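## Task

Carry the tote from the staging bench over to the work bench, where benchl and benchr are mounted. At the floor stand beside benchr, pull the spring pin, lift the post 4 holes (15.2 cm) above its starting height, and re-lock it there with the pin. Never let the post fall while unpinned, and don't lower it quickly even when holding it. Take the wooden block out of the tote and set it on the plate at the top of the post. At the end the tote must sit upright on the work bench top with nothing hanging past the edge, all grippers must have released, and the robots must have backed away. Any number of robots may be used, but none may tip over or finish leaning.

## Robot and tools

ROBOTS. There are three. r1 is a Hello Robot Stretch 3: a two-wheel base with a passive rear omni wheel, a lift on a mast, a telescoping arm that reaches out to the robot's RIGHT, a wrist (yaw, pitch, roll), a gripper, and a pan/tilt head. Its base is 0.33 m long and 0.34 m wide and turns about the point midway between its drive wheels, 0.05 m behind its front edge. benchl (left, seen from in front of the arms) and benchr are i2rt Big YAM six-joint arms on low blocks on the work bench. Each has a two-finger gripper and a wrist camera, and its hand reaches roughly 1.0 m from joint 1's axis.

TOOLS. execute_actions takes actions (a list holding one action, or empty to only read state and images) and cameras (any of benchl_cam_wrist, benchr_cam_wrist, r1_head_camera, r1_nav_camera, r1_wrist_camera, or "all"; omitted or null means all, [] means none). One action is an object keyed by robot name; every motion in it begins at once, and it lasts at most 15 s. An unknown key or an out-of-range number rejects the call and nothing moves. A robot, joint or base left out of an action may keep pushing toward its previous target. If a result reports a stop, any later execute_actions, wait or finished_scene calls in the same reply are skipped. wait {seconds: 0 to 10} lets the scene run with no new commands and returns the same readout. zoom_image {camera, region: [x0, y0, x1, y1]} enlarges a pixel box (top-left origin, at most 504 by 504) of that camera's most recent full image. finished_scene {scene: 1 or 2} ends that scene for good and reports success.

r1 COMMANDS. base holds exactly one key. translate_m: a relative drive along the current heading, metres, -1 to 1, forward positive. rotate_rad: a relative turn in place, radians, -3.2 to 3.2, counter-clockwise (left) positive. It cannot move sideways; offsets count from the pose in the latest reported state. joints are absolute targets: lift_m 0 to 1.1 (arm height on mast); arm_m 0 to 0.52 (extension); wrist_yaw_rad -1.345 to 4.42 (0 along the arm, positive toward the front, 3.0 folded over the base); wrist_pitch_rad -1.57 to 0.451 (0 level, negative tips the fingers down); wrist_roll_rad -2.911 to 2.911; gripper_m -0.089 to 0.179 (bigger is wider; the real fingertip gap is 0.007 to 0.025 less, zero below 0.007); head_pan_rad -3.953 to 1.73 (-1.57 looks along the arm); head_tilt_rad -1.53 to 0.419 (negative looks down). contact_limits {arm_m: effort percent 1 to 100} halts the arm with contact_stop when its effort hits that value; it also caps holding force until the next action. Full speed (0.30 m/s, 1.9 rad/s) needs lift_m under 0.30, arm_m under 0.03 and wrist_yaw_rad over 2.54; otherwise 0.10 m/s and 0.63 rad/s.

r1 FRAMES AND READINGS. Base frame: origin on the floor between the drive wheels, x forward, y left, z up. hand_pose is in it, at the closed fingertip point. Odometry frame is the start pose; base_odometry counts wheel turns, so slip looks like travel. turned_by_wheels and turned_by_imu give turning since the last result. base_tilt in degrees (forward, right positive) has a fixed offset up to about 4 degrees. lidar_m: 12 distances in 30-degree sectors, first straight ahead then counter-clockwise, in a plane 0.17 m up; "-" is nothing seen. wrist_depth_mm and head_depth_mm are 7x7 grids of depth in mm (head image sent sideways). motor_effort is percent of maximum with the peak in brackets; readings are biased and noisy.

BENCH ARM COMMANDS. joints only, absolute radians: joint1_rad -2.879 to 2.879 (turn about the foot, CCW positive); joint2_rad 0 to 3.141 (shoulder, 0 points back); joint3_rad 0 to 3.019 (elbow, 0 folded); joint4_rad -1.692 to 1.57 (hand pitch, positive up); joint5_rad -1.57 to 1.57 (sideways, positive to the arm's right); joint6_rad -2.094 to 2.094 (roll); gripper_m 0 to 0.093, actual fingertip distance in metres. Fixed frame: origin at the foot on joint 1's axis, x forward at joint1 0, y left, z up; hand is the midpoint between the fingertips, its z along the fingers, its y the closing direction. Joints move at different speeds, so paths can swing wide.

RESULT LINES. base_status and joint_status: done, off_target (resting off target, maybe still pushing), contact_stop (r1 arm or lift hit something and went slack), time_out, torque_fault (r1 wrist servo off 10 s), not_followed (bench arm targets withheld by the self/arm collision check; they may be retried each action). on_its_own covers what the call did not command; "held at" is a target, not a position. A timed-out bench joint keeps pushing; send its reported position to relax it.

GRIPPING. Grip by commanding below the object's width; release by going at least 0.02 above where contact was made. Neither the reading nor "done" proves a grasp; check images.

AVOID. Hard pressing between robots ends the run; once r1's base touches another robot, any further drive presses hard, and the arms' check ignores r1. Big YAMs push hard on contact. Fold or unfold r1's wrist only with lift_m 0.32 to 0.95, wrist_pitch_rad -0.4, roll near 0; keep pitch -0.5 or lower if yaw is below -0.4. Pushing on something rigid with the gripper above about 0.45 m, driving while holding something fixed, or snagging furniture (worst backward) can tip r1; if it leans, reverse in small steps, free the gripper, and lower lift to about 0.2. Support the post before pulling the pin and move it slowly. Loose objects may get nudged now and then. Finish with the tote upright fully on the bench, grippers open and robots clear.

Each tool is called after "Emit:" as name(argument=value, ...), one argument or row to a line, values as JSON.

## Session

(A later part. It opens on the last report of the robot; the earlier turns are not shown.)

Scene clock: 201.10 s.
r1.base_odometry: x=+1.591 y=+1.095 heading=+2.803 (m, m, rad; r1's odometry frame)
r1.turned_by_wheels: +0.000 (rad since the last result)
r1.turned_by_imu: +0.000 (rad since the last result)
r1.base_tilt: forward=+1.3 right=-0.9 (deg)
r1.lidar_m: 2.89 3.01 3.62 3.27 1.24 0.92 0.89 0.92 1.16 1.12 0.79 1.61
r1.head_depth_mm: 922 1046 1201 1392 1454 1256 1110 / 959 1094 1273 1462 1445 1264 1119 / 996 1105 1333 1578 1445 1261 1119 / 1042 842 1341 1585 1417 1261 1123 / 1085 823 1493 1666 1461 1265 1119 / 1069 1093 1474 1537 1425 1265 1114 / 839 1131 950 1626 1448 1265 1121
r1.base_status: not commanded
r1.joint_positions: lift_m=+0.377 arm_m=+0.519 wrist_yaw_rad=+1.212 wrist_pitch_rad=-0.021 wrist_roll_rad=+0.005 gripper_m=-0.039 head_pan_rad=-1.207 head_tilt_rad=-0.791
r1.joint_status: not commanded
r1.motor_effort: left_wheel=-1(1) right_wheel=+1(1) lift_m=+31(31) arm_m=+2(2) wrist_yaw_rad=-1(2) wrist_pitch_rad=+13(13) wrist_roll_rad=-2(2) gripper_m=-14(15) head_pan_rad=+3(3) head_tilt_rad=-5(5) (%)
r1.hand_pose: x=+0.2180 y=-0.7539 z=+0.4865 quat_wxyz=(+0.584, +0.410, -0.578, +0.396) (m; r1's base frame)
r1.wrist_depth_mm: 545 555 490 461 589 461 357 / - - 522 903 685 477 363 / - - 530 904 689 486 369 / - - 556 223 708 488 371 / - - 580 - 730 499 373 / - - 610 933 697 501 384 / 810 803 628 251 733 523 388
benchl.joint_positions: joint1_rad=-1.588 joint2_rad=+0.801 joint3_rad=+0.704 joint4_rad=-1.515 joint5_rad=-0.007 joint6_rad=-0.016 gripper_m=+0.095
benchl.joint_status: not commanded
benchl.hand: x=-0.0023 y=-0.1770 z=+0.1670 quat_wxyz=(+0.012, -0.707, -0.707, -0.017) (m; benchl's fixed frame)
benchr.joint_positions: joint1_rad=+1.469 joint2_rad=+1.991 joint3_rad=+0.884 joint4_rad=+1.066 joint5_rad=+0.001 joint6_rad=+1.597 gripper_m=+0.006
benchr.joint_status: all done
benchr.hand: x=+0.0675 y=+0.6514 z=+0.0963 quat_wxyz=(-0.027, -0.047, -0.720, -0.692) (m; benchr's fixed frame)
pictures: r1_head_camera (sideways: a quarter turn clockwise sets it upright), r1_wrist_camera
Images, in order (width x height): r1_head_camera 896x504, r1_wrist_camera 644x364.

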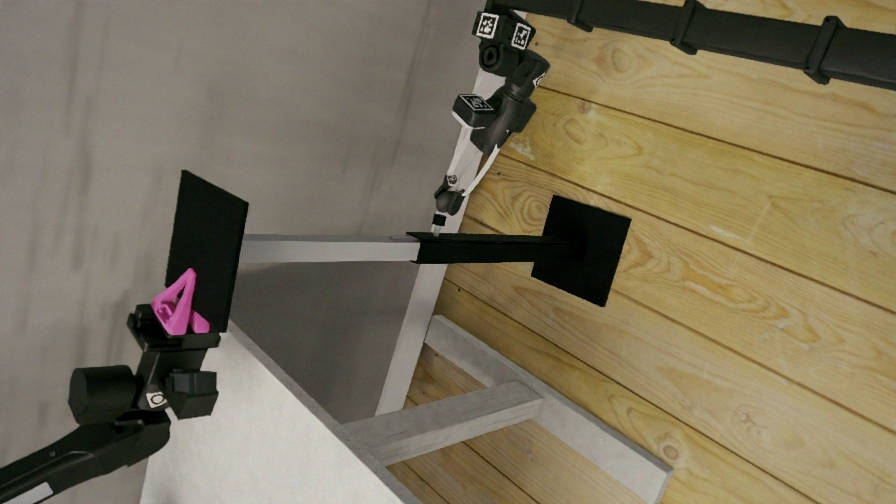

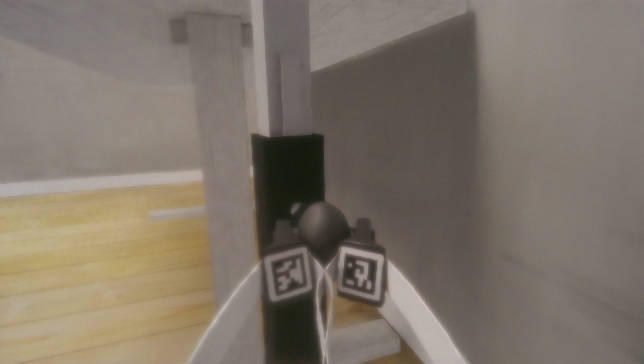

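Emit:
execute_actions(
  actions=[
    {"r1":{"joints":{"gripper_m":0.06,"wrist_roll_rad":1.57}},"benchr":{"joints":{"joint2_rad":2.01,"joint4_rad":1.17}}},
  ],
  cameras=[],
)

Emit:
execute_actions(
  actions=[
    {"r1":{"base":{"translate_m":0.038}}},
  ],
  cameras=[],
)

Emit:
execute_actions(
  actions=[
    {"r1":{"joints":{"gripper_m":-0.05}}},
  ],
  cameras=["r1_head_camera"],
)

Emit:
execute_actions(
  actions=[
    {"r1":{"base":{"translate_m":-0.02}}},
  ],
  cameras=["r1_head_camera"],
)

Emit:
execute_actions(
  actions=[
    {"benchr":{"joints":{"joint2_rad":1.9,"joint4_rad":1.07}}},
  ],
  cameras=["r1_head_camera"],
)

Scene clock: 209.40 s.
r1.base_odometry: x=+1.591 y=+1.095 heading=+2.803 (m, m, rad; r1's odometry frame)
r1.turned_by_wheels: +0.000 (rad since the last result)
r1.turned_by_imu: -0.001 (rad since the last result)
r1.base_tilt: forward=+1.3 right=-0.9 (deg)
r1.lidar_m: 2.89 3.01 3.61 3.27 1.24 0.92 0.89 0.92 1.16 1.12 0.79 1.61
r1.head_depth_mm: 924 1048 1204 1382 1451 1255 1106 / 957 1094 1264 1464 1415 1267 1120 / 998 1106 1334 1593 1444 1262 1121 / 1037 837 1342 1583 1421 1267 1118 / 1091 833 1497 1666 1462 1270 1117 / 1081 1049 1474 1545 1423 1262 1124 / 843 1127 951 1636 1450 1260 1114
r1.base_status: not commanded
r1.joint_positions: lift_m=+0.377 arm_m=+0.519 wrist_yaw_rad=+1.212 wrist_pitch_rad=-0.021 wrist_roll_rad=+1.568 gripper_m=+0.060 head_pan_rad=-1.207 head_tilt_rad=-0.791
r1.joint_status: all done
r1.motor_effort: left_wheel=-1(1) right_wheel=+1(1) lift_m=+30(31) arm_m=+2(2) wrist_yaw_rad=-1(1) wrist_pitch_rad=+13(13) wrist_roll_rad=+1(4) gripper_m=+1(80) head_pan_rad=+3(3) head_tilt_rad=-6(5) (%)
r1.hand_pose: x=+0.2181 y=-0.7539 z=+0.4862 quat_wxyz=(+0.008, +0.570, -0.822, -0.008) (m; r1's base frame)
r1.wrist_depth_mm: 576 581 572 584 587 605 539 / 760 727 687 784 790 723 560 / - - 784 - - 837 555 / - 865 772 - - 783 537 / 229 230 231 222 226 226 225 / - - - - - 722 551 / - - 764 - - 783 546
benchl.joint_positions: joint1_rad=-1.588 joint2_rad=+0.801 joint3_rad=+0.704 joint4_rad=-1.515 joint5_rad=-0.007 joint6_rad=-0.016 gripper_m=+0.095
benchl.joint_status: not commanded
benchl.hand: x=-0.0023 y=-0.1770 z=+0.1670 quat_wxyz=(+0.012, -0.707, -0.707, -0.017) (m; benchl's fixed frame)
benchr.joint_positions: joint1_rad=+1.469 joint2_rad=+2.021 joint3_rad=+0.884 joint4_rad=+1.129 joint5_rad=+0.001 joint6_rad=+1.597 gripper_m=+0.005
benchr.joint_status: all done
benchr.hand: x=+0.0674 y=+0.6508 z=+0.0932 quat_wxyz=(-0.027, -0.046, -0.708, -0.704) (m; benchr's fixed frame)
pictures: none
No camera images: the call's "cameras" was empty. Leave "cameras" out to get every camera's image.

Scene clock: 210.90 s.
r1.base_odometry: x=+1.555 y=+1.108 heading=+2.803 (m, m, rad; r1's odometry frame)
r1.turned_by_wheels: +0.000 (rad since the last result)
r1.turned_by_imu: +0.000 (rad since the last result)
r1.base_tilt: forward=+1.3 right=-1.1 (deg)
r1.lidar_m: 2.85 2.97 3.61 3.25 1.30 0.96 0.93 0.96 1.16 1.12 0.78 1.61
r1.head_depth_mm: 926 1045 1204 1381 1457 1260 1105 / 961 1093 1260 1467 1427 1268 1119 / 999 1059 1333 1564 1450 1269 1119 / 1040 817 1374 1600 1393 1268 1123 / 1074 832 1496 1663 1451 1272 1120 / 1057 1053 983 1342 1424 1261 1121 / 1103 1181 925 1622 1454 1267 1112
r1.base_status: done
r1.joint_positions: lift_m=+0.377 arm_m=+0.519 wrist_yaw_rad=+1.212 wrist_pitch_rad=-0.021 wrist_roll_rad=+1.568 gripper_m=+0.060 head_pan_rad=-1.207 head_tilt_rad=-0.791
r1.joint_status: not commanded
r1.motor_effort: left_wheel=-1(3) right_wheel=+1(7) lift_m=+31(31) arm_m=+2(2) wrist_yaw_rad=-2(2) wrist_pitch_rad=+13(13) wrist_roll_rad=+1(1) gripper_m=+1(0) head_pan_rad=+3(3) head_tilt_rad=-6(5) (%)
r1.hand_pose: x=+0.2180 y=-0.7539 z=+0.4862 quat_wxyz=(+0.008, +0.570, -0.822, -0.008) (m; r1's base frame)
r1.wrist_depth_mm: 567 545 573 586 585 590 529 / 764 679 708 778 797 728 555 / - 959 783 - - 815 558 / - 799 682 - - 774 536 / 191 193 190 183 187 186 186 / - 480 - - - 723 526 / - - 751 - - 789 528
benchl.joint_positions: joint1_rad=-1.588 joint2_rad=+0.801 joint3_rad=+0.704 joint4_rad=-1.515 joint5_rad=-0.007 joint6_rad=-0.016 gripper_m=+0.095
benchl.joint_status: not commanded
benchl.hand: x=-0.0023 y=-0.1770 z=+0.1670 quat_wxyz=(+0.012, -0.707, -0.707, -0.017) (m; benchl's fixed frame)
benchr.joint_positions: joint1_rad=+1.469 joint2_rad=+2.021 joint3_rad=+0.884 joint4_rad=+1.129 joint5_rad=+0.001 joint6_rad=+1.597 gripper_m=+0.005
benchr.joint_status: not commanded
benchr.hand: x=+0.0674 y=+0.6508 z=+0.0932 quat_wxyz=(-0.027, -0.046, -0.708, -0.704) (m; benchr's fixed frame)
pictures: none
No camera images: the call's "cameras" was empty. Leave "cameras" out to get every camera's image.

Scene clock: 212.50 s.
r1.base_odometry: x=+1.555 y=+1.108 heading=+2.804 (m, m, rad; r1's odometry frame)
r1.turned_by_wheels: +0.001 (rad since the last result)
r1.turned_by_imu: +0.001 (rad since the last result)
r1.base_tilt: forward=+1.3 right=-1.2 (deg)
r1.lidar_m: 2.85 2.98 3.61 3.25 1.29 0.95 0.92 0.97 1.15 1.12 0.78 1.62
r1.head_depth_mm: 927 1044 1206 1382 1457 1251 1106 / 961 1096 1270 1472 1426 1265 1120 / 998 816 1341 1562 1450 1266 1117 / 1044 816 1392 1600 1390 1263 1117 / 1077 831 1494 1674 1455 1258 1121 / 1069 1053 987 1347 1419 1268 1126 / 1141 1174 921 1635 1445 1258 1116
r1.base_status: not commanded
r1.joint_positions: lift_m=+0.377 arm_m=+0.519 wrist_yaw_rad=+1.212 wrist_pitch_rad=-0.023 wrist_roll_rad=+1.569 gripper_m=-0.049 head_pan_rad=-1.207 head_tilt_rad=-0.791
r1.joint_status: all done
r1.on_its_own: right_wheel is at rest, and its effort (-23) is outside its rest range (-18 to +18)
r1.motor_effort: left_wheel=+11(11) right_wheel=-23(23) lift_m=+32(31) arm_m=+1(2) wrist_yaw_rad=-2(2) wrist_pitch_rad=+14(15) wrist_roll_rad=+0(1) gripper_m=-28(96) head_pan_rad=+3(3) head_tilt_rad=-5(5) (%)
r1.hand_pose: x=+0.2180 y=-0.7539 z=+0.4857 quat_wxyz=(+0.008, +0.570, -0.822, -0.009) (m; r1's base frame)
r1.wrist_depth_mm: 574 533 589 584 587 594 530 / 759 686 688 775 790 723 550 / - 962 776 - - 822 557 / - 795 674 - - 781 531 / 189 191 186 150 185 185 185 / - 484 575 - - 773 526 / - 480 881 - - 782 533
benchl.joint_positions: joint1_rad=-1.588 joint2_rad=+0.801 joint3_rad=+0.704 joint4_rad=-1.515 joint5_rad=-0.007 joint6_rad=-0.016 gripper_m=+0.095
benchl.joint_status: not commanded
benchl.hand: x=-0.0023 y=-0.1770 z=+0.1670 quat_wxyz=(+0.012, -0.707, -0.707, -0.017) (m; benchl's fixed frame)
benchr.joint_positions: joint1_rad=+1.469 joint2_rad=+2.021 joint3_rad=+0.884 joint4_rad=+1.129 joint5_rad=+0.001 joint6_rad=+1.597 gripper_m=+0.005
benchr.joint_status: not commanded
benchr.hand: x=+0.0674 y=+0.6508 z=+0.0932 quat_wxyz=(-0.027, -0.046, -0.708, -0.704) (m; benchr's fixed frame)
pictures: r1_head_camera (sideways: a quarter turn clockwise sets it upright)
Images, in order (width x height): r1_head_camera 896x504.

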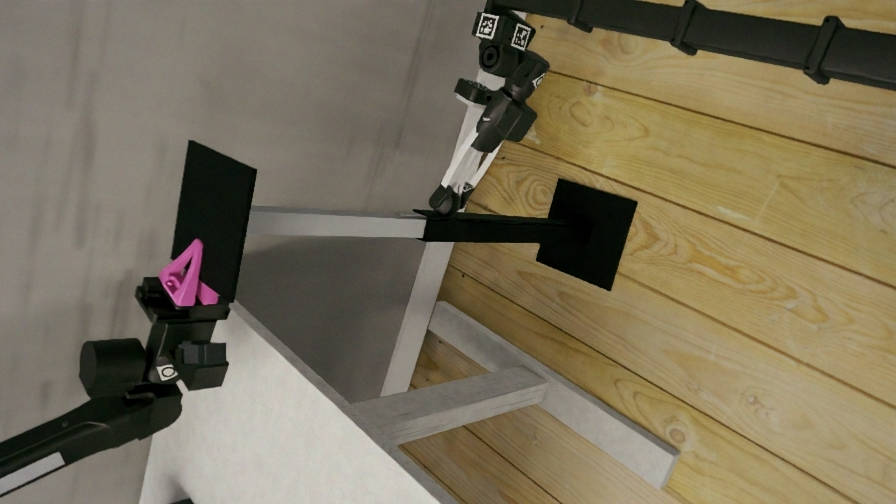

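Scene clock: 213.60 s.
r1.base_odometry: x=+1.574 y=+1.101 heading=+2.804 (m, m, rad; r1's odometry frame)
r1.turned_by_wheels: +0.000 (rad since the last result)
r1.turned_by_imu: -0.001 (rad since the last result)
r1.base_tilt: forward=+1.2 right=-0.9 (deg)
r1.lidar_m: 2.87 2.99 3.59 3.28 1.27 0.93 0.91 0.94 1.16 1.12 0.78 1.62
r1.head_depth_mm: 927 1050 1208 1394 1453 1258 1112 / 961 1095 1262 1472 1431 1263 1121 / 995 1088 1328 1551 1445 1268 1121 / 1042 819 1374 1587 1401 1266 1119 / 1082 833 1493 1674 1448 1259 1118 / 1072 1056 1016 1377 1420 1265 1122 / 827 1136 922 1633 1456 1263 1116
r1.base_status: done
r1.joint_positions: lift_m=+0.377 arm_m=+0.519 wrist_yaw_rad=+1.234 wrist_pitch_rad=-0.023 wrist_roll_rad=+1.569 gripper_m=-0.043 head_pan_rad=-1.207 head_tilt_rad=-0.791
r1.joint_status: not commanded
r1.on_its_own: gripper_m is held at -0.044, not at your -0.050, by its stall guard, which is still easing; wrist_yaw_rad is at rest, and its effort (-15) is outside its rest range (-12 to +12)
r1.motor_effort: left_wheel=+0(11) right_wheel=+1(32) lift_m=+32(32) arm_m=+1(1) wrist_yaw_rad=-15(15) wrist_pitch_rad=+14(14) wrist_roll_rad=+0(0) gripper_m=-19(27) head_pan_rad=+3(3) head_tilt_rad=-4(5) (%)
r1.hand_pose: x=+0.2199 y=-0.7487 z=+0.4857 quat_wxyz=(+0.008, +0.579, -0.816, -0.009) (m; r1's base frame)
r1.wrist_depth_mm: 597 569 604 613 621 623 543 / 801 755 717 840 834 765 556 / - - 778 - - 815 551 / 503 816 663 - - 723 506 / 209 210 208 - 205 205 206 / - - 605 - - 823 544 / - - 915 - - 821 535
benchl.joint_positions: joint1_rad=-1.588 joint2_rad=+0.801 joint3_rad=+0.704 joint4_rad=-1.515 joint5_rad=-0.007 joint6_rad=-0.016 gripper_m=+0.095
benchl.joint_status: not commanded
benchl.hand: x=-0.0023 y=-0.1770 z=+0.1670 quat_wxyz=(+0.012, -0.707, -0.707, -0.017) (m; benchl's fixed frame)
benchr.joint_positions: joint1_rad=+1.469 joint2_rad=+2.021 joint3_rad=+0.884 joint4_rad=+1.129 joint5_rad=+0.001 joint6_rad=+1.597 gripper_m=+0.005
benchr.joint_status: not commanded
benchr.hand: x=+0.0674 y=+0.6508 z=+0.0932 quat_wxyz=(-0.027, -0.046, -0.708, -0.704) (m; benchr's fixed frame)
pictures: r1_head_camera (sideways: a quarter turn clockwise sets it upright)
Images, in order (width x height): r1_head_camera 896x504.

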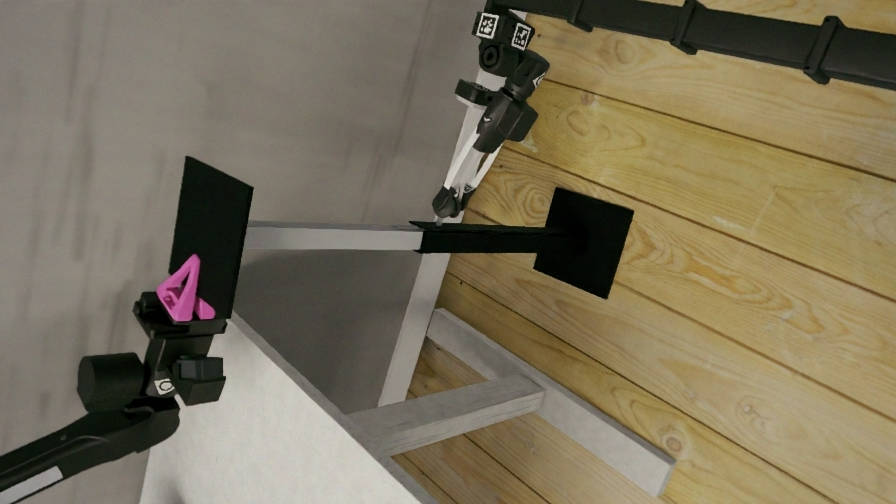

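Scene clock: 214.40 s.
r1.base_odometry: x=+1.574 y=+1.101 heading=+2.804 (m, m, rad; r1's odometry frame)
r1.turned_by_wheels: +0.000 (rad since the last result)
r1.turned_by_imu: -0.001 (rad since the last result)
r1.base_tilt: forward=+1.3 right=-1.0 (deg)
r1.lidar_m: 2.87 2.99 3.59 3.22 1.27 0.94 0.90 0.94 1.16 1.12 0.78 1.62
r1.head_depth_mm: 926 1042 1201 1382 1451 1249 1107 / 958 1091 1267 1477 1423 1267 1124 / 1005 1092 1332 1563 1446 1261 1115 / 1045 831 1379 1593 1400 1262 1112 / 1088 824 1505 1666 1451 1269 1114 / 1072 1056 1016 1375 1429 1267 1123 / 822 1175 920 1639 1458 1268 1125
r1.base_status: not commanded
r1.joint_positions: lift_m=+0.377 arm_m=+0.519 wrist_yaw_rad=+1.242 wrist_pitch_rad=-0.023 wrist_roll_rad=+1.569 gripper_m=-0.040 head_pan_rad=-1.207 head_tilt_rad=-0.791
r1.joint_status: not commanded
r1.on_its_own: wrist_yaw_rad is held at +1.251, not at your +1.210, by its stall guard, which is not easing now; gripper_m is held at -0.041, not at your -0.050, by its stall guard, which is still easing
r1.motor_effort: left_wheel=-4(4) right_wheel=+7(7) lift_m=+31(32) arm_m=+1(1) wrist_yaw_rad=+6(14) wrist_pitch_rad=+14(14) wrist_roll_rad=+0(0) gripper_m=-20(22) head_pan_rad=+3(3) head_tilt_rad=-5(5) (%)
r1.hand_pose: x=+0.2205 y=-0.7469 z=+0.4857 quat_wxyz=(+0.008, +0.582, -0.813, -0.009) (m; r1's base frame)
r1.wrist_depth_mm: 600 582 607 613 623 620 546 / 820 764 720 819 818 762 555 / - - 783 - - 823 560 / 503 491 673 - - 721 519 / 209 211 208 - 204 206 206 / - - 593 - - 832 540 / - - 908 - - 825 540
benchl.joint_positions: joint1_rad=-1.588 joint2_rad=+0.801 joint3_rad=+0.704 joint4_rad=-1.515 joint5_rad=-0.007 joint6_rad=-0.016 gripper_m=+0.095
benchl.joint_status: not commanded
benchl.hand: x=-0.0023 y=-0.1770 z=+0.1670 quat_wxyz=(+0.012, -0.707, -0.707, -0.017) (m; benchl's fixed frame)
benchr.joint_positions: joint1_rad=+1.469 joint2_rad=+1.991 joint3_rad=+0.884 joint4_rad=+1.066 joint5_rad=+0.001 joint6_rad=+1.597 gripper_m=+0.006
benchr.joint_status: all done
benchr.hand: x=+0.0675 y=+0.6514 z=+0.0966 quat_wxyz=(-0.027, -0.047, -0.720, -0.692) (m; benchr's fixed frame)
pictures: r1_head_camera (sideways: a quarter turn clockwise sets it upright)
Images, in order (width x height): r1_head_camera 896x504.

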